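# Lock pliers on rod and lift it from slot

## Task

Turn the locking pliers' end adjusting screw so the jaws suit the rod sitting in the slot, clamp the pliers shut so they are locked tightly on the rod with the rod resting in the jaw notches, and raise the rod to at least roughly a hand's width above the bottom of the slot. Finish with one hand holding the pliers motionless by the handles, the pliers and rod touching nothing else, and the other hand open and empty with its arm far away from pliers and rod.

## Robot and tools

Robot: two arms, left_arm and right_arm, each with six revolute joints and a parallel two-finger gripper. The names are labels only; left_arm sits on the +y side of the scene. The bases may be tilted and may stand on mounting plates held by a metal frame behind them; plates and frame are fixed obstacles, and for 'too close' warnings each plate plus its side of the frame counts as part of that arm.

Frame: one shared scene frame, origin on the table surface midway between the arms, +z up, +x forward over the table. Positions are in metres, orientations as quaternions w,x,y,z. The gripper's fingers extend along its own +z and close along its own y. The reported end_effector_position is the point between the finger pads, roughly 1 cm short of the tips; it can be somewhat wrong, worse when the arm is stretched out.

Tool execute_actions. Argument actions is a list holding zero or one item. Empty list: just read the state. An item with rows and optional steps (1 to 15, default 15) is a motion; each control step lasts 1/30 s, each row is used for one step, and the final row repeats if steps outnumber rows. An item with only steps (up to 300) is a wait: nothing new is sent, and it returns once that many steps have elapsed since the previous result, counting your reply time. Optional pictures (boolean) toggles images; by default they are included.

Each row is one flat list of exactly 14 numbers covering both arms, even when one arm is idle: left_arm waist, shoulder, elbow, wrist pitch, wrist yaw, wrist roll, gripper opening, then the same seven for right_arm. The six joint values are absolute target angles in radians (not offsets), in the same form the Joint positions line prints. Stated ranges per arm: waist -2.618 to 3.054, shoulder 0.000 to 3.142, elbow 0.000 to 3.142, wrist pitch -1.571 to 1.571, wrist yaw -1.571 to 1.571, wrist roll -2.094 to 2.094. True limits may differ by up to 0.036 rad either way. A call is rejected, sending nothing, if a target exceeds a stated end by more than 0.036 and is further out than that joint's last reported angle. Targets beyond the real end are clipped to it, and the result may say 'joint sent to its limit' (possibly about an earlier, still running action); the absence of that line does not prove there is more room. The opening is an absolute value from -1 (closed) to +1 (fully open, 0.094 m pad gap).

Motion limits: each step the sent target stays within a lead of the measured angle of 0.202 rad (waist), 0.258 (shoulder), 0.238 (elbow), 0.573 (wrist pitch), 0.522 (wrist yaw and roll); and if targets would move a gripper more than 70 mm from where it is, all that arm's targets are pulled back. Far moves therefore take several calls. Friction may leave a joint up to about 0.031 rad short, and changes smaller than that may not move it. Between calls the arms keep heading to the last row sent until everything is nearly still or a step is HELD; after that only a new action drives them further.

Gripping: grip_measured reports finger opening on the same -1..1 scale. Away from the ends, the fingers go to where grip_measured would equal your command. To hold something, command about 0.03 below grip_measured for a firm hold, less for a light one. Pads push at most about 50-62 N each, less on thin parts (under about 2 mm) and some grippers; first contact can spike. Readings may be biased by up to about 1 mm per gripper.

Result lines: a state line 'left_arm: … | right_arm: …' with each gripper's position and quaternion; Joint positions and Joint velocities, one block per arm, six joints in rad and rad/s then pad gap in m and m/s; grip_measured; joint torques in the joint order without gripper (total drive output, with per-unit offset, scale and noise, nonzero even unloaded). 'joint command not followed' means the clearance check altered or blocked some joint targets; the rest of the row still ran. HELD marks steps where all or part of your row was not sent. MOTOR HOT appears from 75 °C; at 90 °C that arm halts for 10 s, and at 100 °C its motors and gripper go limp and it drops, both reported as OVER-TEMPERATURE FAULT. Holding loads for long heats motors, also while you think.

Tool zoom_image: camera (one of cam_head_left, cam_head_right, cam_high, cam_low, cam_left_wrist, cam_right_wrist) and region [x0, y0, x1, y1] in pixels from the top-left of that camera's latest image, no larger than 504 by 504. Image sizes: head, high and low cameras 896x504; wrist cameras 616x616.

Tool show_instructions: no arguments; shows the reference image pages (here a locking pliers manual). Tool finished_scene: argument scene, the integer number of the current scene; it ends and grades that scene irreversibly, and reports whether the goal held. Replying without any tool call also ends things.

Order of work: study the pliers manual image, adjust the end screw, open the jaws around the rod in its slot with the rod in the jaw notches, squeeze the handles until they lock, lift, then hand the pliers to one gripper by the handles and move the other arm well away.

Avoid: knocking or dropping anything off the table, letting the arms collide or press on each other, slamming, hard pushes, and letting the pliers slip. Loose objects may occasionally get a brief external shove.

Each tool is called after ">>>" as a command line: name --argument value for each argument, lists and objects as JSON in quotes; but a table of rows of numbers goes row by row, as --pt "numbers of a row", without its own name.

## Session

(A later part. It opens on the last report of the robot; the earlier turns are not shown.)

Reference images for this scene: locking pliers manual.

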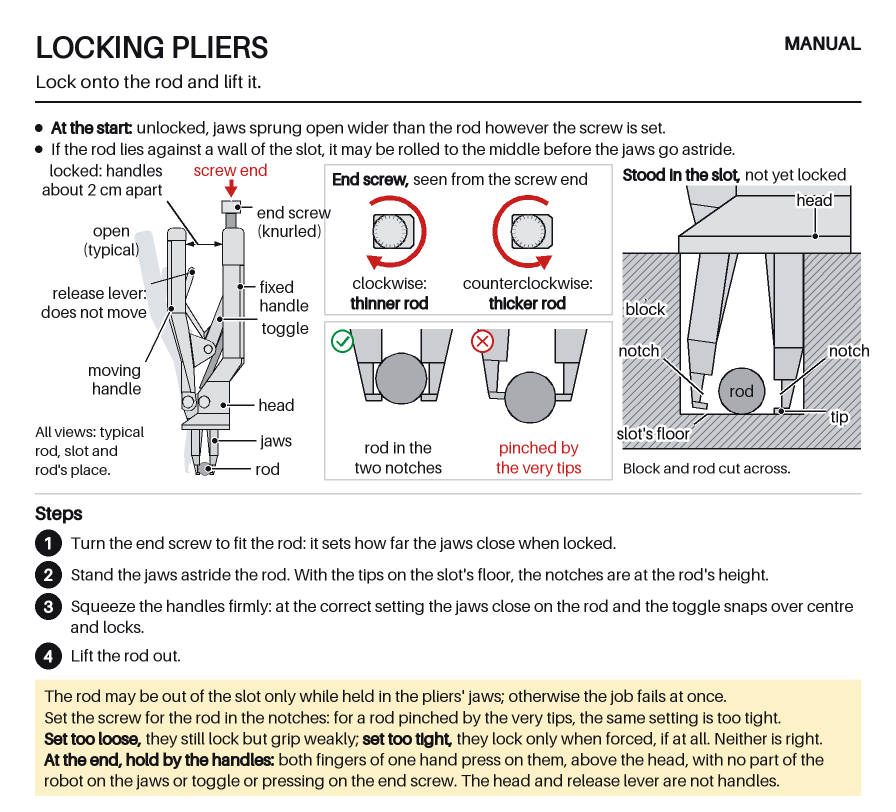

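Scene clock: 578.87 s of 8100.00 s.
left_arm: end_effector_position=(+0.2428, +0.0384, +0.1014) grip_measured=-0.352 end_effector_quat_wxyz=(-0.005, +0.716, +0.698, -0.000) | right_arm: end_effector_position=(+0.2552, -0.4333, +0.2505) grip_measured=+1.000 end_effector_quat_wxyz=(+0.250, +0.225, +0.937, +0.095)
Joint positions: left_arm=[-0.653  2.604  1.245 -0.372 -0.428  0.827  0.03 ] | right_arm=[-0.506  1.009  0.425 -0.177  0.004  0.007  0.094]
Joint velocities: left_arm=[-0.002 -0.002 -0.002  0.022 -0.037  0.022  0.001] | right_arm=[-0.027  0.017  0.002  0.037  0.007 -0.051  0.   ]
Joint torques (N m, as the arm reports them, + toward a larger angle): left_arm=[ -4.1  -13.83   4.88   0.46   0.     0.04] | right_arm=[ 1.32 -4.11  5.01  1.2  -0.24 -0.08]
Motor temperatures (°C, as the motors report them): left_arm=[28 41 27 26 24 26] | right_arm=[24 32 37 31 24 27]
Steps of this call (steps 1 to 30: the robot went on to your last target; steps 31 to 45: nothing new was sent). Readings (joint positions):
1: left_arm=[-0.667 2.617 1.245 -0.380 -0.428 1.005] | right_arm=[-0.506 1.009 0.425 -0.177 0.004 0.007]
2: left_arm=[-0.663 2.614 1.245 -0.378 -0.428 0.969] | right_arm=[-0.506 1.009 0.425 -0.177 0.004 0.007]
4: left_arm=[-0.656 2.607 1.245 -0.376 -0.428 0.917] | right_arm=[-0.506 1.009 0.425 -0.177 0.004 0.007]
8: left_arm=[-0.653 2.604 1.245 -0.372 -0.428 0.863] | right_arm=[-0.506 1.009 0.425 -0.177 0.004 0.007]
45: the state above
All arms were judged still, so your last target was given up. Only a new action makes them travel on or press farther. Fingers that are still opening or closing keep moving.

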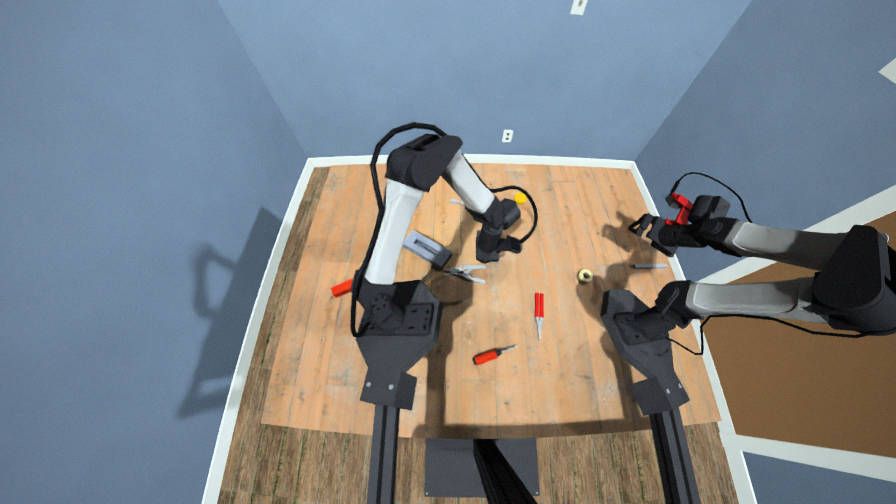

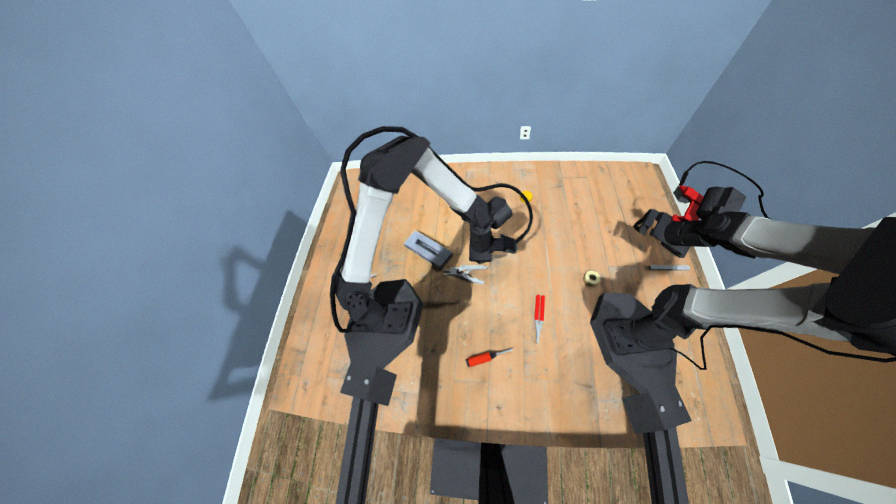

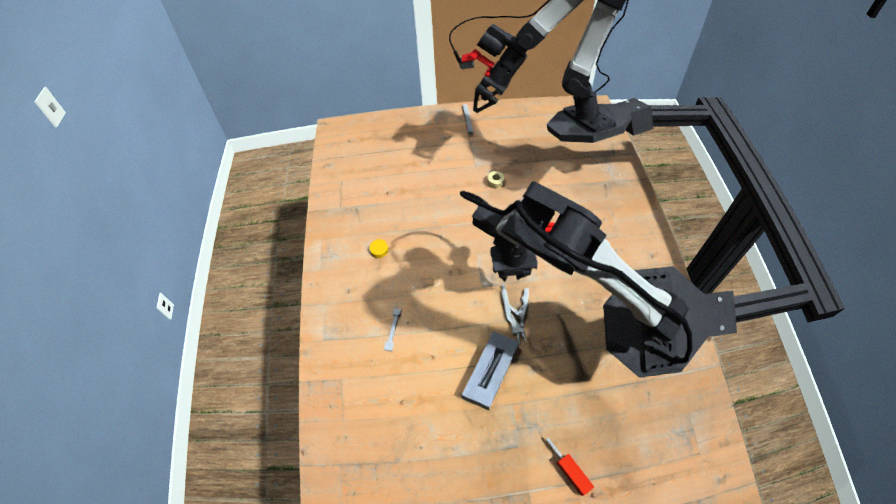

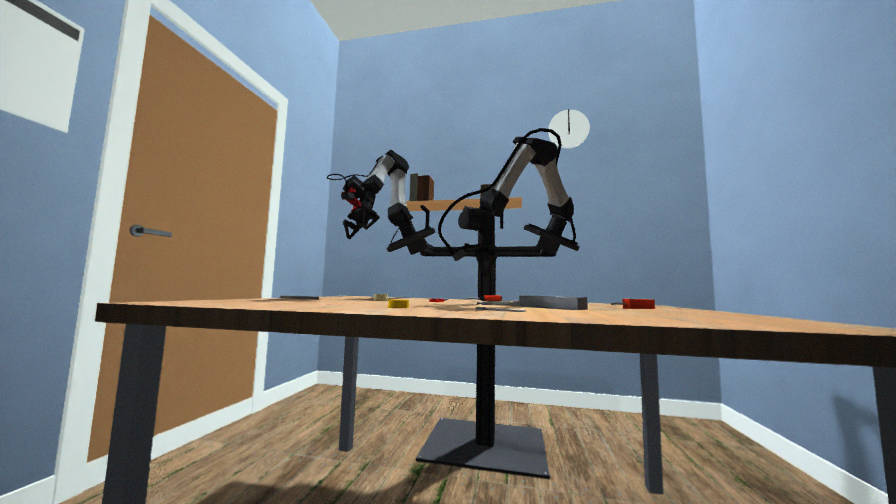

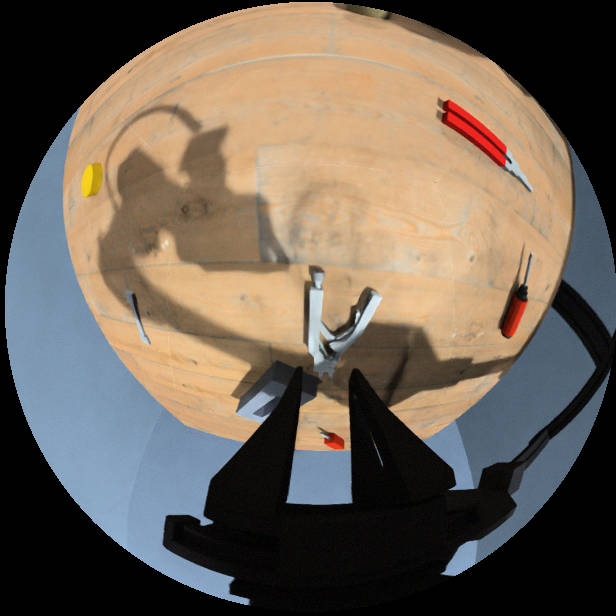

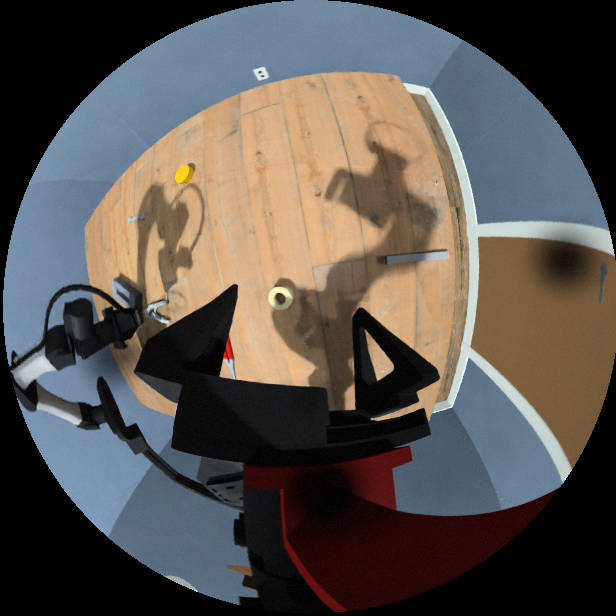

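>>> execute_actions --actions '[{"rows":[[-0.63,2.63,1.26,-0.33,-0.44,0.85,-0.35,-0.5,1,0.4,-0.2,0,0,1],[-0.62,2.65,1.265,-0.31,-0.44,0.86,-0.35,-0.5,1,0.4,-0.2,0,0,1],[-0.61,2.67,1.27,-0.29,-0.44,0.87,-0.35,-0.5,1,0.4,-0.2,0,0,1],[-0.6,2.685,1.28,-0.27,-0.445,0.88,-0.35,-0.5,1,0.4,-0.2,0,0,1],[-0.59,2.7,1.285,-0.25,-0.445,0.89,-0.35,-0.5,1,0.4,-0.2,0,0,1],[-0.58,2.72,1.29,-0.23,-0.445,0.89,-0.35,-0.5,1,0.4,-0.2,0,0,1],[-0.57,2.74,1.3,-0.217,-0.448,0.89,-0.35,-0.5,1,0.4,-0.2,0,0,1],[-0.563,2.758,1.302,-0.217,-0.448,0.89,-0.35,-0.5,1,0.4,-0.2,0,0,1]]}]' --pictures false

>>> execute_actions --actions '[{"steps":15}]'

Scene clock: 589.33 s of 8100.00 s.
left_arm: end_effector_position=(+0.2461, +0.0441, +0.0479) grip_measured=-0.352 end_effector_quat_wxyz=(-0.011, +0.705, +0.710, -0.002) | right_arm: end_effector_position=(+0.2552, -0.4333, +0.2505) grip_measured=+1.000 end_effector_quat_wxyz=(+0.250, +0.225, +0.937, +0.095)
Joint positions: left_arm=[-0.569  2.751  1.287 -0.242 -0.437  0.88   0.03 ] | right_arm=[-0.506  1.009  0.425 -0.177  0.004  0.007  0.094]
Joint velocities: left_arm=[-0.007  0.002  0.007  0.154 -0.022  0.037 -0.   ] | right_arm=[-0.002 -0.007  0.012 -0.081 -0.066 -0.037  0.   ]
Joint torques (N m, as the arm reports them, + toward a larger angle): left_arm=[ -4.76 -12.98   4.7    0.37   0.03   0.18] | right_arm=[ 1.29 -4.41  4.94  1.17 -0.24 -0.07]
Motor temperatures (°C, as the motors report them): left_arm=[28 42 27 26 24 26] | right_arm=[24 32 37 31 24 27]
Steps of this call (steps 1 to 299: nothing new was sent; steps 300 to 314: all 15 steps of this action). Readings (joint positions):
300: left_arm=[-0.652 2.604 1.245 -0.369 -0.428 0.829] | right_arm=[-0.506 1.009 0.425 -0.177 0.004 0.007]
301: left_arm=[-0.651 2.607 1.246 -0.361 -0.428 0.833] | right_arm=[-0.506 1.009 0.425 -0.177 0.004 0.007]
303: left_arm=[-0.640 2.628 1.256 -0.337 -0.429 0.846] | right_arm=[-0.506 1.009 0.425 -0.177 0.004 0.007]
307: left_arm=[-0.597 2.701 1.283 -0.272 -0.433 0.868] | right_arm=[-0.506 1.009 0.425 -0.177 0.004 0.007]
314: the state above

Scene clock: 589.83 s of 8100.00 s.
left_arm: end_effector_position=(+0.2488, +0.0421, +0.0479) grip_measured=-0.352 end_effector_quat_wxyz=(-0.004, +0.704, +0.711, -0.001) | right_arm: end_effector_position=(+0.2552, -0.4333, +0.2505) grip_measured=+1.000 end_effector_quat_wxyz=(+0.250, +0.225, +0.937, +0.095)
Joint positions: left_arm=[-0.569  2.751  1.287 -0.227 -0.438  0.883  0.03 ] | right_arm=[-0.506  1.009  0.425 -0.177  0.004  0.007  0.094]
Joint velocities: left_arm=[-0.002 -0.017 -0.002  0.051 -0.051 -0.022  0.001] | right_arm=[-0.007 -0.007  0.002 -0.037  0.051 -0.037  0.   ]
Joint torques (N m, as the arm reports them, + toward a larger angle): left_arm=[ -4.77 -13.04   4.75   0.46  -0.02   0.15] | right_arm=[ 1.44 -4.32  4.85  1.19 -0.24 -0.01]
Motor temperatures (°C, as the motors report them): left_arm=[28 42 27 26 24 26] | right_arm=[24 32 37 31 24 27]
Steps of this call (steps 1 to 15: the robot went on to your last target). Readings (joint positions):
1: left_arm=[-0.569 2.751 1.287 -0.237 -0.438 0.881] | right_arm=[-0.506 1.009 0.425 -0.177 0.004 0.007]
2: left_arm=[-0.569 2.751 1.287 -0.235 -0.438 0.881] | right_arm=[-0.506 1.009 0.425 -0.177 0.004 0.007]
4: left_arm=[-0.569 2.751 1.287 -0.232 -0.438 0.882] | right_arm=[-0.506 1.009 0.425 -0.177 0.004 0.007]
8: left_arm=[-0.569 2.751 1.287 -0.229 -0.438 0.883] | right_arm=[-0.506 1.009 0.425 -0.177 0.004 0.007]
15: the state above

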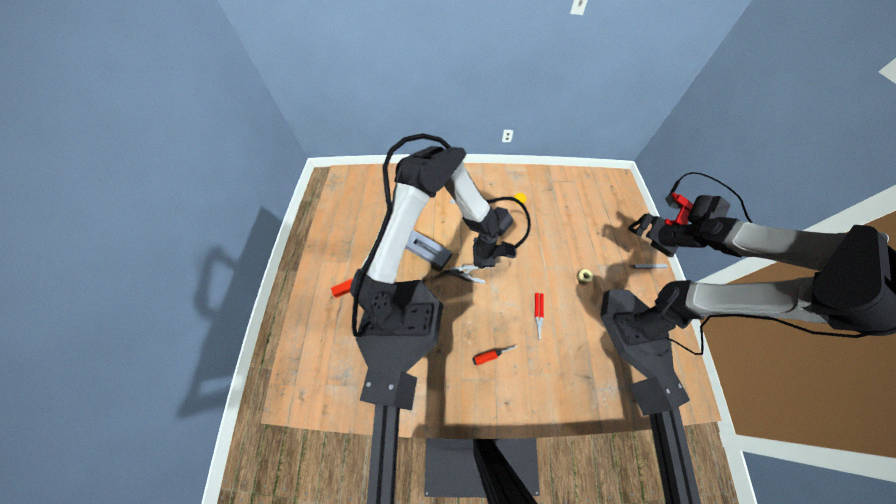

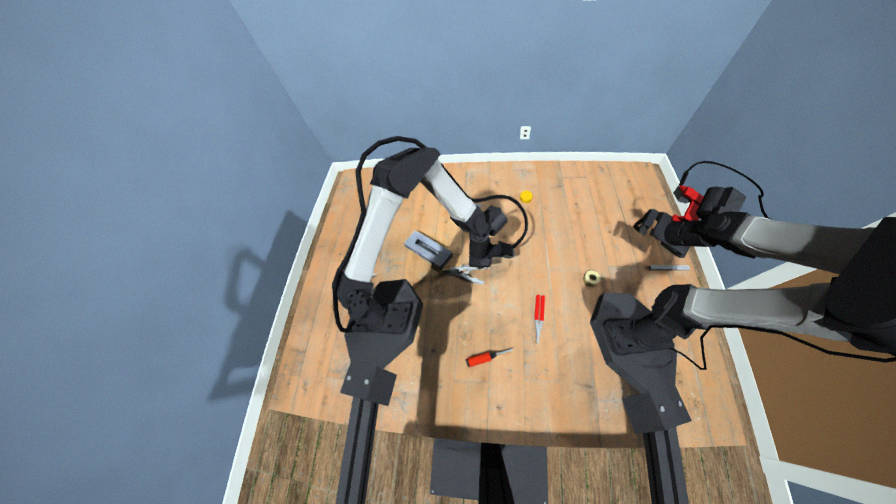

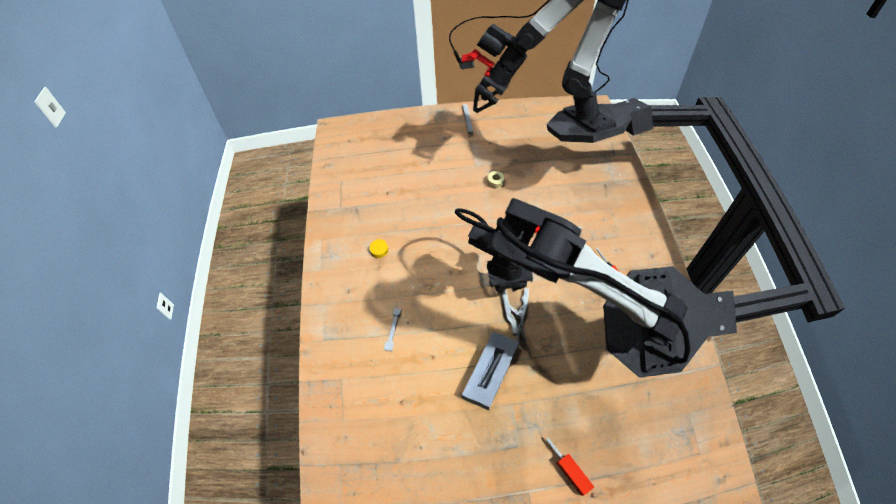

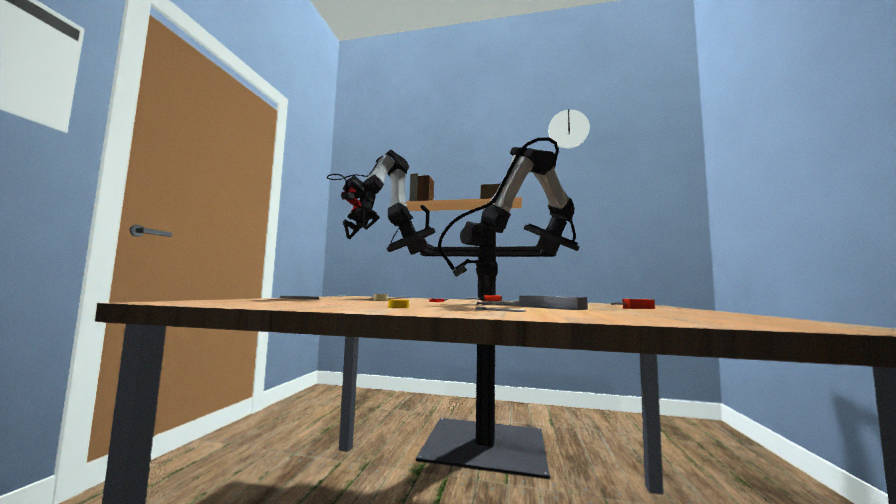

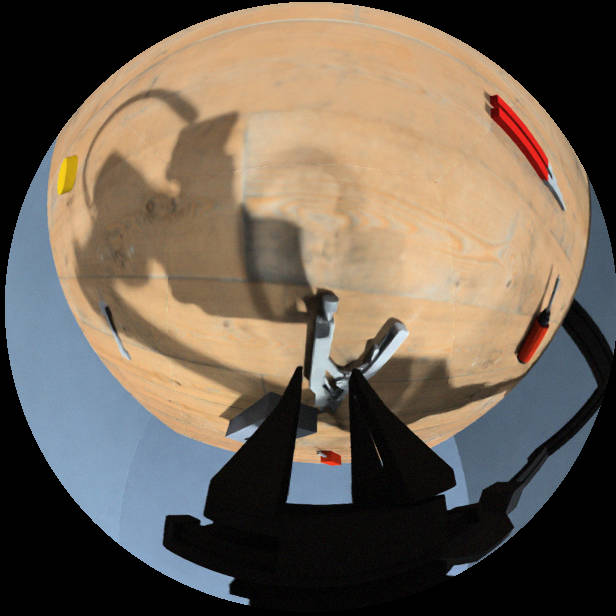

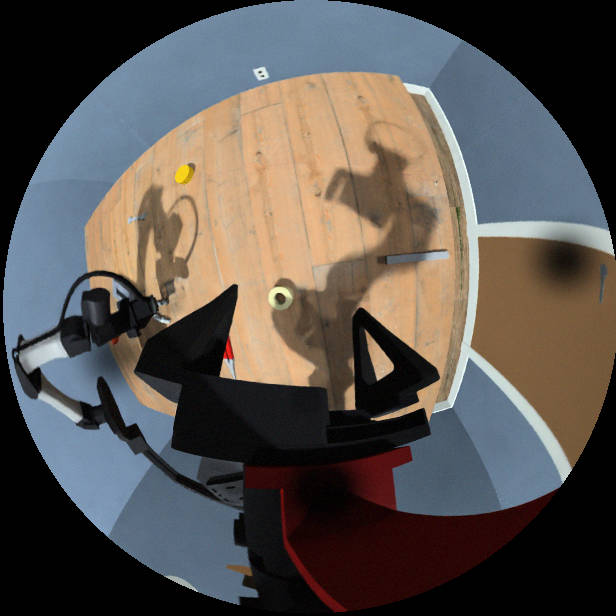

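>>> zoom_image --camera "cam_left_wrist" --region '[250, 270, 430, 430]'

Region (250, 270, 430, 430) of cam_left_wrist's 616x616 image, scaled by 2.800, with more detail than that image has.

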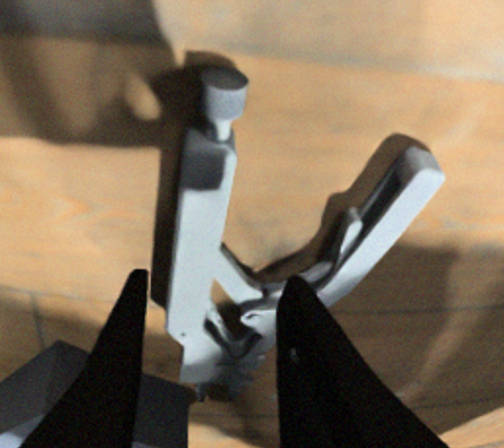

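>>> execute_actions --actions '[{"rows":[[-0.55,2.77,1.31,-0.19,-0.45,0.95,-0.35,-0.5,1,0.4,-0.2,0,0,1],[-0.545,2.78,1.32,-0.18,-0.45,1.0,-0.35,-0.5,1,0.4,-0.2,0,0,1],[-0.54,2.79,1.33,-0.17,-0.45,1.02,-0.35,-0.5,1,0.4,-0.2,0,0,1],[-0.535,2.8,1.335,-0.165,-0.452,1.02,-0.35,-0.5,1,0.4,-0.2,0,0,1],[-0.533,2.81,1.34,-0.165,-0.452,1.02,-0.35,-0.5,1,0.4,-0.2,0,0,1],[-0.533,2.825,1.34,-0.165,-0.452,1.02,-0.35,-0.5,1,0.4,-0.2,0,0,1]]}]' --pictures false

>>> execute_actions --actions '[{"steps":12}]'

>>> zoom_image --camera "cam_left_wrist" --region '[250, 270, 430, 430]'

Scene clock: 602.40 s of 8100.00 s.
left_arm: end_effector_position=(+0.2559, +0.0372, +0.0302) grip_measured=-0.352 end_effector_quat_wxyz=(+0.005, +0.735, +0.678, +0.001) | right_arm: end_effector_position=(+0.2552, -0.4333, +0.2505) grip_measured=+1.000 end_effector_quat_wxyz=(+0.250, +0.225, +0.937, +0.095)
Joint positions: left_arm=[-0.546  2.81   1.328 -0.176 -0.442  1.008  0.03 ] | right_arm=[-0.506  1.009  0.425 -0.177  0.004  0.007  0.094]
Joint velocities: left_arm=[-0.007  0.002 -0.012  0.037 -0.051  0.007  0.   ] | right_arm=[-0.022  0.022 -0.007  0.007  0.022 -0.095  0.   ]
Joint torques (N m, as the arm reports them, + toward a larger angle): left_arm=[ -4.36 -12.45   4.34   0.46  -0.03   0.15] | right_arm=[ 1.45 -4.39  4.76  1.12 -0.26 -0.02]
Motor temperatures (°C, as the motors report them): left_arm=[28 43 27 26 24 26] | right_arm=[24 32 37 31 24 27]
Steps of this call (steps 1 to 15: the robot went on to your last target; steps 16 to 362: nothing new was sent; steps 363 to 377: all 15 steps of this action). Readings (joint positions):
363: left_arm=[-0.569 2.751 1.287 -0.224 -0.439 0.892] | right_arm=[-0.506 1.009 0.425 -0.177 0.004 0.007]
364: left_arm=[-0.568 2.753 1.289 -0.220 -0.439 0.910] | right_arm=[-0.506 1.009 0.425 -0.177 0.004 0.007]
366: left_arm=[-0.564 2.764 1.305 -0.208 -0.439 0.947] | right_arm=[-0.506 1.009 0.425 -0.177 0.004 0.007]
370: left_arm=[-0.549 2.794 1.328 -0.179 -0.441 0.986] | right_arm=[-0.506 1.009 0.425 -0.177 0.004 0.007]
377: the state above

Scene clock: 602.80 s of 8100.00 s.
left_arm: end_effector_position=(+0.2563, +0.0370, +0.0302) grip_measured=-0.352 end_effector_quat_wxyz=(+0.006, +0.736, +0.677, +0.001) | right_arm: end_effector_position=(+0.2552, -0.4333, +0.2505) grip_measured=+1.000 end_effector_quat_wxyz=(+0.250, +0.225, +0.937, +0.095)
Joint positions: left_arm=[-0.546  2.81   1.328 -0.174 -0.442  1.013  0.03 ] | right_arm=[-0.506  1.009  0.425 -0.177  0.004  0.007  0.094]
Joint velocities: left_arm=[-0.007  0.012 -0.002 -0.022 -0.007 -0.022 -0.001] | right_arm=[-0.002 -0.017  0.012 -0.022 -0.022 -0.007  0.   ]
Joint torques (N m, as the arm reports them, + toward a larger angle): left_arm=[ -4.28 -12.4    4.35   0.5   -0.03   0.15] | right_arm=[ 1.23 -4.41  4.96  1.17 -0.22 -0.06]
Motor temperatures (°C, as the motors report them): left_arm=[28 43 27 26 24 26] | right_arm=[24 32 37 31 24 27]
Steps of this call (steps 1 to 12: the robot went on to your last target). Readings (joint positions):
1: left_arm=[-0.546 2.810 1.328 -0.175 -0.442 1.009] | right_arm=[-0.506 1.009 0.425 -0.177 0.004 0.007]
2: left_arm=[-0.546 2.810 1.328 -0.175 -0.442 1.010] | right_arm=[-0.506 1.009 0.425 -0.177 0.004 0.007]
4: left_arm=[-0.546 2.810 1.328 -0.175 -0.442 1.011] | right_arm=[-0.506 1.009 0.425 -0.177 0.004 0.007]
8: left_arm=[-0.546 2.810 1.328 -0.174 -0.442 1.013] | right_arm=[-0.506 1.009 0.425 -0.177 0.004 0.007]
12: the state above

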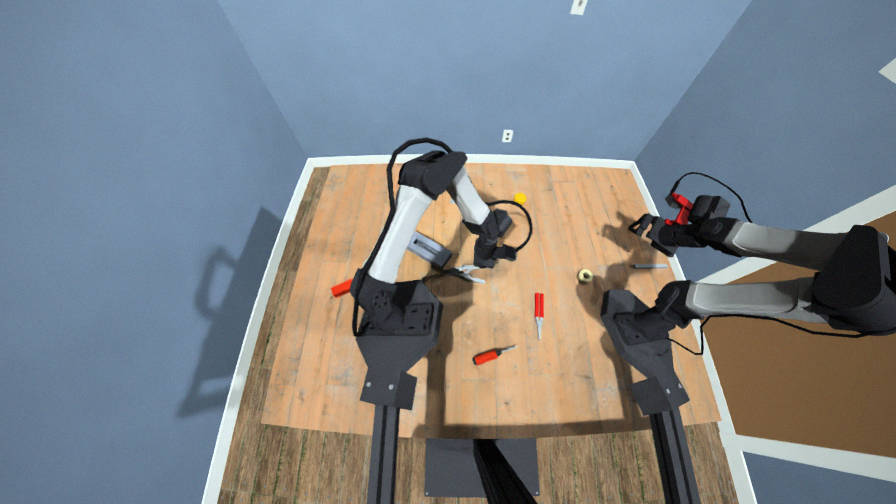

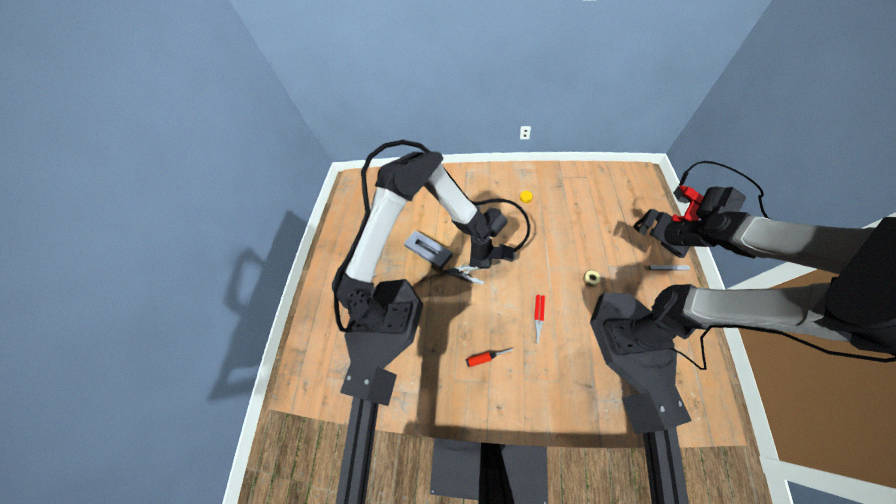

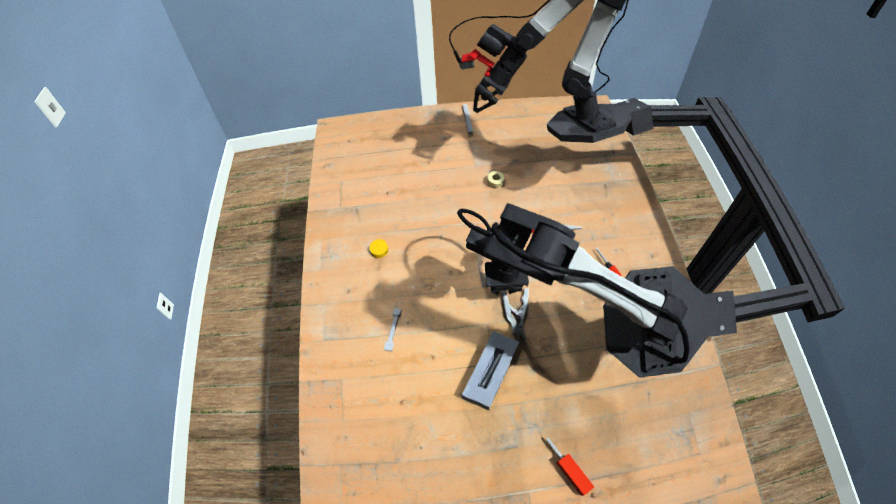

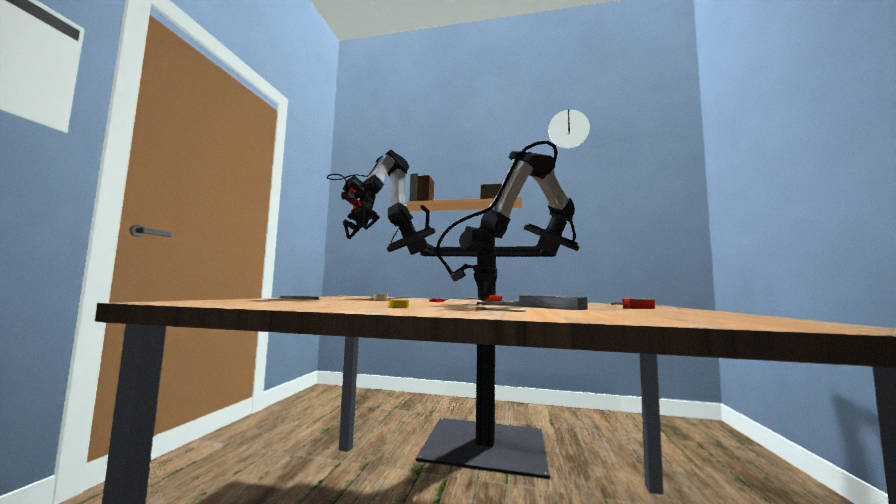

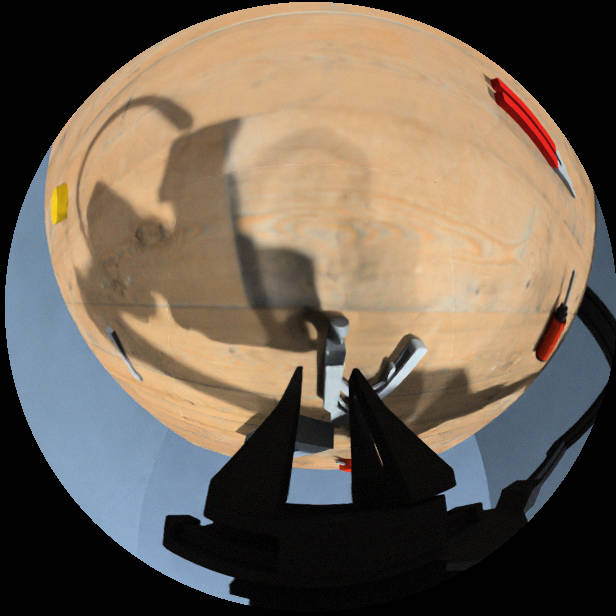

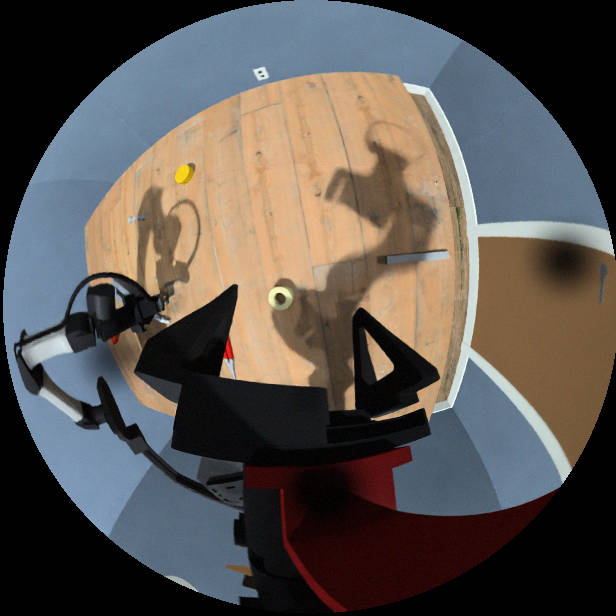

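Region (250, 270, 430, 430) of cam_left_wrist's 616x616 image, scaled by 2.800, with more detail than that image has.

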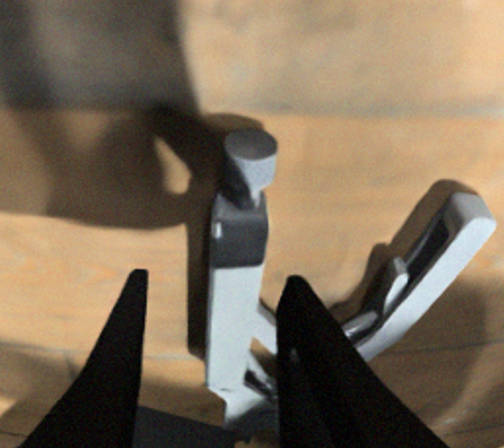

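>>> execute_actions --actions '[{"rows":[[-0.51,2.81,1.31,-0.165,-0.452,1.06,-0.35,-0.5,1,0.4,-0.2,0,0,1],[-0.505,2.81,1.30,-0.16,-0.452,1.07,-0.35,-0.5,1,0.4,-0.2,0,0,1],[-0.5,2.81,1.295,-0.15,-0.452,1.08,-0.35,-0.5,1,0.4,-0.2,0,0,1],[-0.5,2.81,1.295,-0.15,-0.452,1.085,-0.35,-0.5,1,0.4,-0.2,0,0,1],[-0.5,2.81,1.295,-0.14,-0.452,1.085,-0.35,-0.5,1,0.4,-0.2,0,0,1],[-0.495,2.83,1.295,-0.12,-0.452,1.085,-0.35,-0.5,1,0.4,-0.2,0,0,1],[-0.49,2.84,1.295,-0.11,-0.452,1.085,-0.35,-0.5,1,0.4,-0.2,0,0,1],[-0.487,2.85,1.295,-0.108,-0.455,1.085,-0.35,-0.5,1,0.4,-0.2,0,0,1],[-0.487,2.856,1.295,-0.108,-0.455,1.085,-0.35,-0.5,1,0.4,-0.2,0,0,1]]}]' --pictures false

>>> execute_actions --actions '[{"steps":12}]'

>>> zoom_image --camera "cam_left_wrist" --region '[250, 270, 430, 430]'

Scene clock: 618.87 s of 8100.00 s.
left_arm: end_effector_position=(+0.2604, +0.0480, +0.0195) grip_measured=-0.352 end_effector_quat_wxyz=(+0.006, +0.741, +0.671, +0.001) | right_arm: end_effector_position=(+0.2552, -0.4333, +0.2505) grip_measured=+1.000 end_effector_quat_wxyz=(+0.250, +0.225, +0.937, +0.095)
Joint positions: left_arm=[-0.502  2.82   1.315 -0.133 -0.445  1.075  0.03 ] | right_arm=[-0.506  1.009  0.425 -0.177  0.004  0.007  0.094]
Joint velocities: left_arm=[-0.002 -0.002 -0.012 -0.037  0.037  0.037  0.001] | right_arm=[-0.002 -0.007 -0.002 -0.022  0.007  0.095  0.   ]
Joint torques (N m, as the arm reports them, + toward a larger angle): left_arm=[ -4.18 -10.23   1.27   0.65  -0.03   0.18] | right_arm=[ 1.41 -4.44  4.94  1.2  -0.29 -0.03]
Motor temperatures (°C, as the motors report them): left_arm=[28 43 27 26 24 26] | right_arm=[24 32 37 31 24 27]
Steps of this call (steps 1 to 15: the robot went on to your last target; steps 16 to 467: nothing new was sent; steps 468 to 482: all 15 steps of this action). Readings (joint positions):
468: left_arm=[-0.544 2.810 1.328 -0.174 -0.442 1.019] | right_arm=[-0.506 1.009 0.425 -0.177 0.004 0.007]
469: left_arm=[-0.541 2.810 1.328 -0.174 -0.442 1.028] | right_arm=[-0.506 1.009 0.425 -0.177 0.004 0.007]
471: left_arm=[-0.528 2.810 1.323 -0.166 -0.442 1.045] | right_arm=[-0.506 1.009 0.425 -0.177 0.004 0.007]
475: left_arm=[-0.506 2.815 1.315 -0.146 -0.443 1.065] | right_arm=[-0.506 1.009 0.425 -0.177 0.004 0.007]
482: the state above

Scene clock: 619.27 s of 8100.00 s.
left_arm: end_effector_position=(+0.2604, +0.0480, +0.0195) grip_measured=-0.352 end_effector_quat_wxyz=(+0.006, +0.742, +0.670, +0.001) | right_arm: end_effector_position=(+0.2552, -0.4333, +0.2505) grip_measured=+1.000 end_effector_quat_wxyz=(+0.250, +0.225, +0.937, +0.095)
Joint positions: left_arm=[-0.502  2.82   1.315 -0.133 -0.445  1.077  0.03 ] | right_arm=[-0.506  1.009  0.425 -0.177  0.004  0.007  0.094]
Joint velocities: left_arm=[ 0.012 -0.007 -0.007 -0.066 -0.081 -0.007 -0.001] | right_arm=[-0.002 -0.012 -0.007 -0.051 -0.007 -0.007  0.   ]
Joint torques (N m, as the arm reports them, + toward a larger angle): left_arm=[ -4.15 -10.25   1.23   0.66  -0.03   0.16] | right_arm=[ 1.42 -4.38  4.85  1.17 -0.23  0.  ]
Motor temperatures (°C, as the motors report them): left_arm=[28 43 27 26 24 26] | right_arm=[24 32 37 31 24 27]
Steps of this call (steps 1 to 12: the robot went on to your last target). Readings (joint positions):
1: left_arm=[-0.502 2.820 1.315 -0.133 -0.445 1.076] | right_arm=[-0.506 1.009 0.425 -0.177 0.004 0.007]
2: left_arm=[-0.502 2.820 1.315 -0.133 -0.445 1.076] | right_arm=[-0.506 1.009 0.425 -0.177 0.004 0.007]
4: left_arm=[-0.502 2.820 1.315 -0.133 -0.445 1.077] | right_arm=[-0.506 1.009 0.425 -0.177 0.004 0.007]
8: left_arm=[-0.502 2.820 1.315 -0.133 -0.445 1.077] | right_arm=[-0.506 1.009 0.425 -0.177 0.004 0.007]
12: the state above

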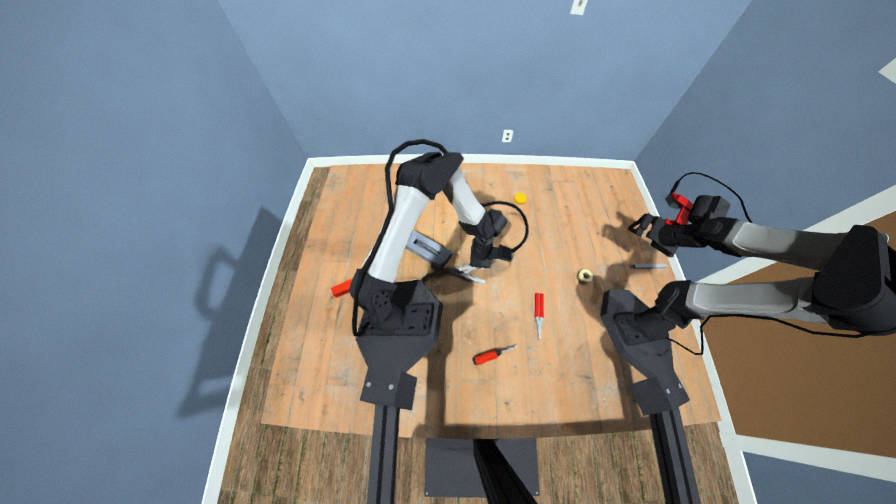

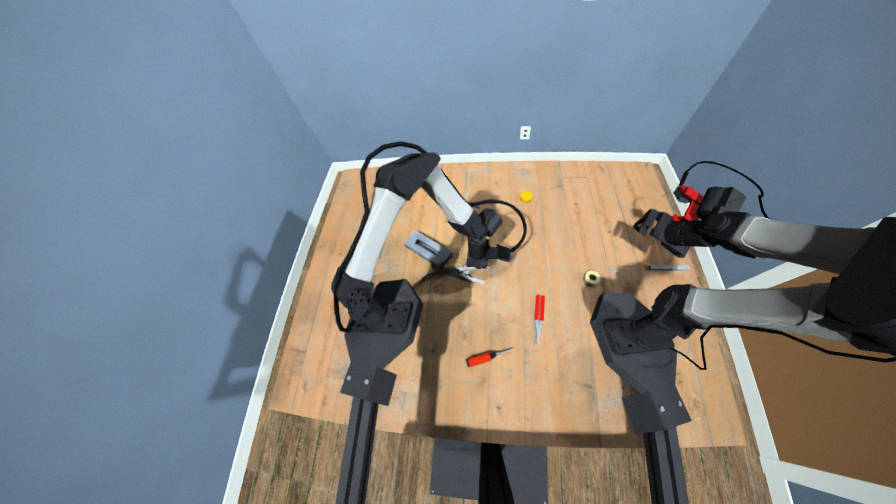

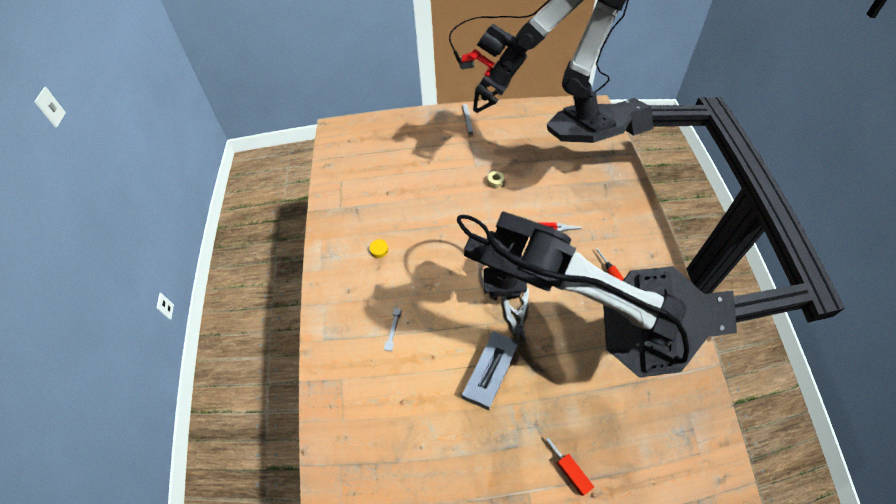

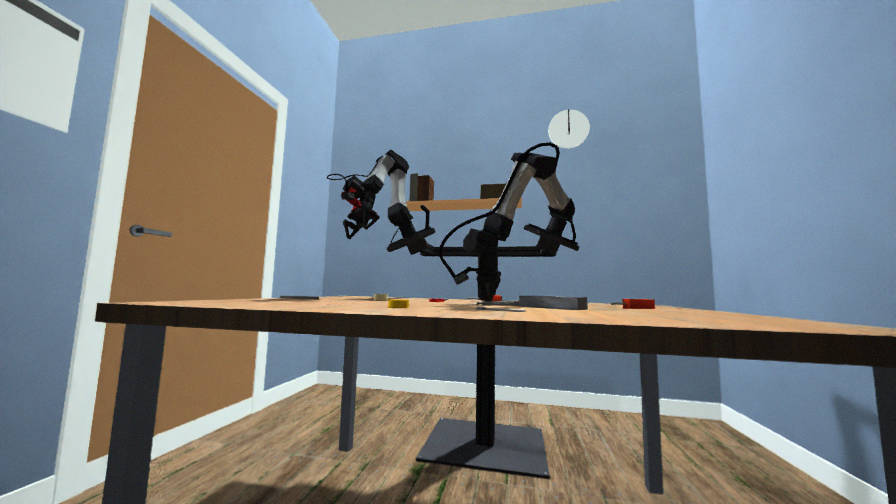

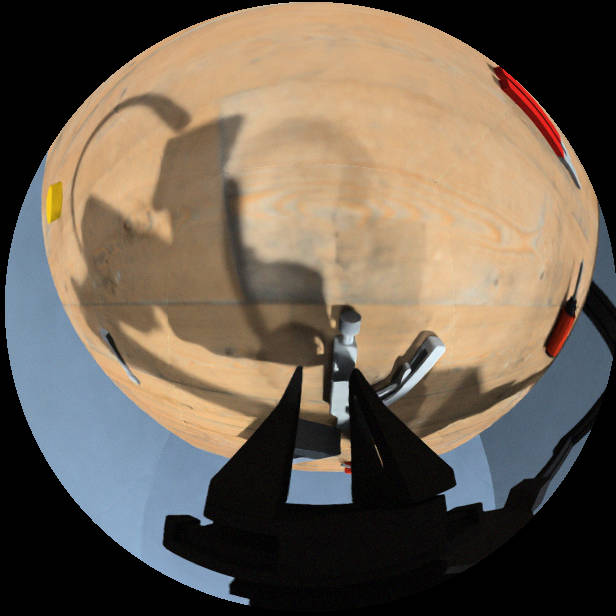

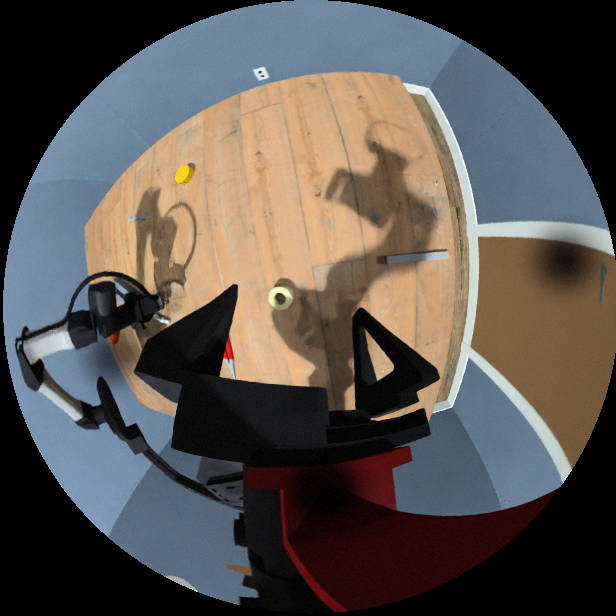

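Region (250, 270, 430, 430) of cam_left_wrist's 616x616 image, scaled by 2.800, with more detail than that image has.

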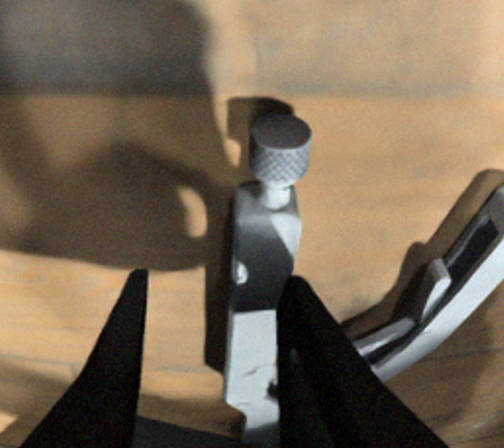

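>>> execute_actions --actions '[{"rows":[[-0.5,2.82,1.35,-0.14,-0.452,1.06,-0.3,-0.5,1,0.4,-0.2,0,0,1],[-0.5,2.82,1.355,-0.16,-0.452,1.06,-0.3,-0.5,1,0.4,-0.2,0,0,1],[-0.51,2.82,1.36,-0.2,-0.452,1.06,-0.3,-0.5,1,0.4,-0.2,0,0,1],[-0.52,2.82,1.36,-0.24,-0.452,1.06,-0.3,-0.5,1,0.4,-0.2,0,0,1],[-0.538,2.82,1.36,-0.26,-0.452,1.06,-0.3,-0.5,1,0.4,-0.2,0,0,1]]}]' --pictures false

>>> execute_actions --actions '[{"steps":8}]' --pictures false

Scene clock: 626.70 s of 8100.00 s.
left_arm: end_effector_position=(+0.2506, +0.0457, +0.0277) grip_measured=-0.302 end_effector_quat_wxyz=(-0.020, +0.758, +0.652, -0.003) | right_arm: end_effector_position=(+0.2552, -0.4333, +0.2505) grip_measured=+1.000 end_effector_quat_wxyz=(+0.250, +0.225, +0.937, +0.095)
Joint positions: left_arm=[-0.535  2.819  1.347 -0.239 -0.445  1.067  0.033] | right_arm=[-0.506  1.009  0.425 -0.177  0.004  0.007  0.094]
Joint velocities: left_arm=[-0.012  0.007 -0.017 -0.037 -0.022 -0.081  0.   ] | right_arm=[-0.002 -0.012 -0.012 -0.007  0.007 -0.007  0.   ]
Joint torques (N m, as the arm reports them, + toward a larger angle): left_arm=[ -5.59 -13.75   4.29   0.18   0.02   0.04] | right_arm=[ 1.44 -4.6   4.91  1.17 -0.25 -0.02]
Motor temperatures (°C, as the motors report them): left_arm=[28 43 27 26 24 26] | right_arm=[24 32 37 31 24 27]
Steps of this call (steps 1 to 15: the robot went on to your last target; steps 16 to 208: nothing new was sent; steps 209 to 223: all 15 steps of this action). Readings (joint positions):
209: left_arm=[-0.503 2.819 1.318 -0.135 -0.445 1.076] | right_arm=[-0.506 1.009 0.425 -0.177 0.004 0.007]
210: left_arm=[-0.503 2.819 1.324 -0.138 -0.445 1.074] | right_arm=[-0.506 1.009 0.425 -0.177 0.004 0.007]
212: left_arm=[-0.504 2.819 1.338 -0.157 -0.445 1.071] | right_arm=[-0.506 1.009 0.425 -0.177 0.004 0.007]
216: left_arm=[-0.524 2.819 1.347 -0.204 -0.445 1.068] | right_arm=[-0.506 1.009 0.425 -0.177 0.004 0.007]
223: the state above

Scene clock: 626.97 s of 8100.00 s.
left_arm: end_effector_position=(+0.2494, +0.0466, +0.0278) grip_measured=-0.302 end_effector_quat_wxyz=(-0.023, +0.759, +0.651, -0.003) | right_arm: end_effector_position=(+0.2552, -0.4333, +0.2505) grip_measured=+1.000 end_effector_quat_wxyz=(+0.250, +0.225, +0.937, +0.095)
Joint positions: left_arm=[-0.535  2.819  1.347 -0.245 -0.445  1.067  0.033] | right_arm=[-0.506  1.009  0.425 -0.177  0.004  0.007  0.094]
Joint velocities: left_arm=[-0.002 -0.017 -0.007 -0.037  0.051  0.051 -0.   ] | right_arm=[ 0.012  0.007  0.007  0.007 -0.007  0.022  0.   ]
Joint torques (N m, as the arm reports them, + toward a larger angle): left_arm=[ -5.53 -13.76   4.28   0.13   0.     0.05] | right_arm=[ 1.37 -4.33  4.82  1.17 -0.22 -0.05]
Motor temperatures (°C, as the motors report them): left_arm=[28 43 27 26 24 26] | right_arm=[24 32 37 31 24 27]
Steps of this call (steps 1 to 8: the robot went on to your last target). Readings (joint positions):
1: left_arm=[-0.535 2.819 1.347 -0.240 -0.445 1.067] | right_arm=[-0.506 1.009 0.425 -0.177 0.004 0.007]
2: left_arm=[-0.535 2.819 1.347 -0.241 -0.445 1.067] | right_arm=[-0.506 1.009 0.425 -0.177 0.004 0.007]
4: left_arm=[-0.535 2.819 1.347 -0.243 -0.445 1.067] | right_arm=[-0.506 1.009 0.425 -0.177 0.004 0.007]
8: the state above


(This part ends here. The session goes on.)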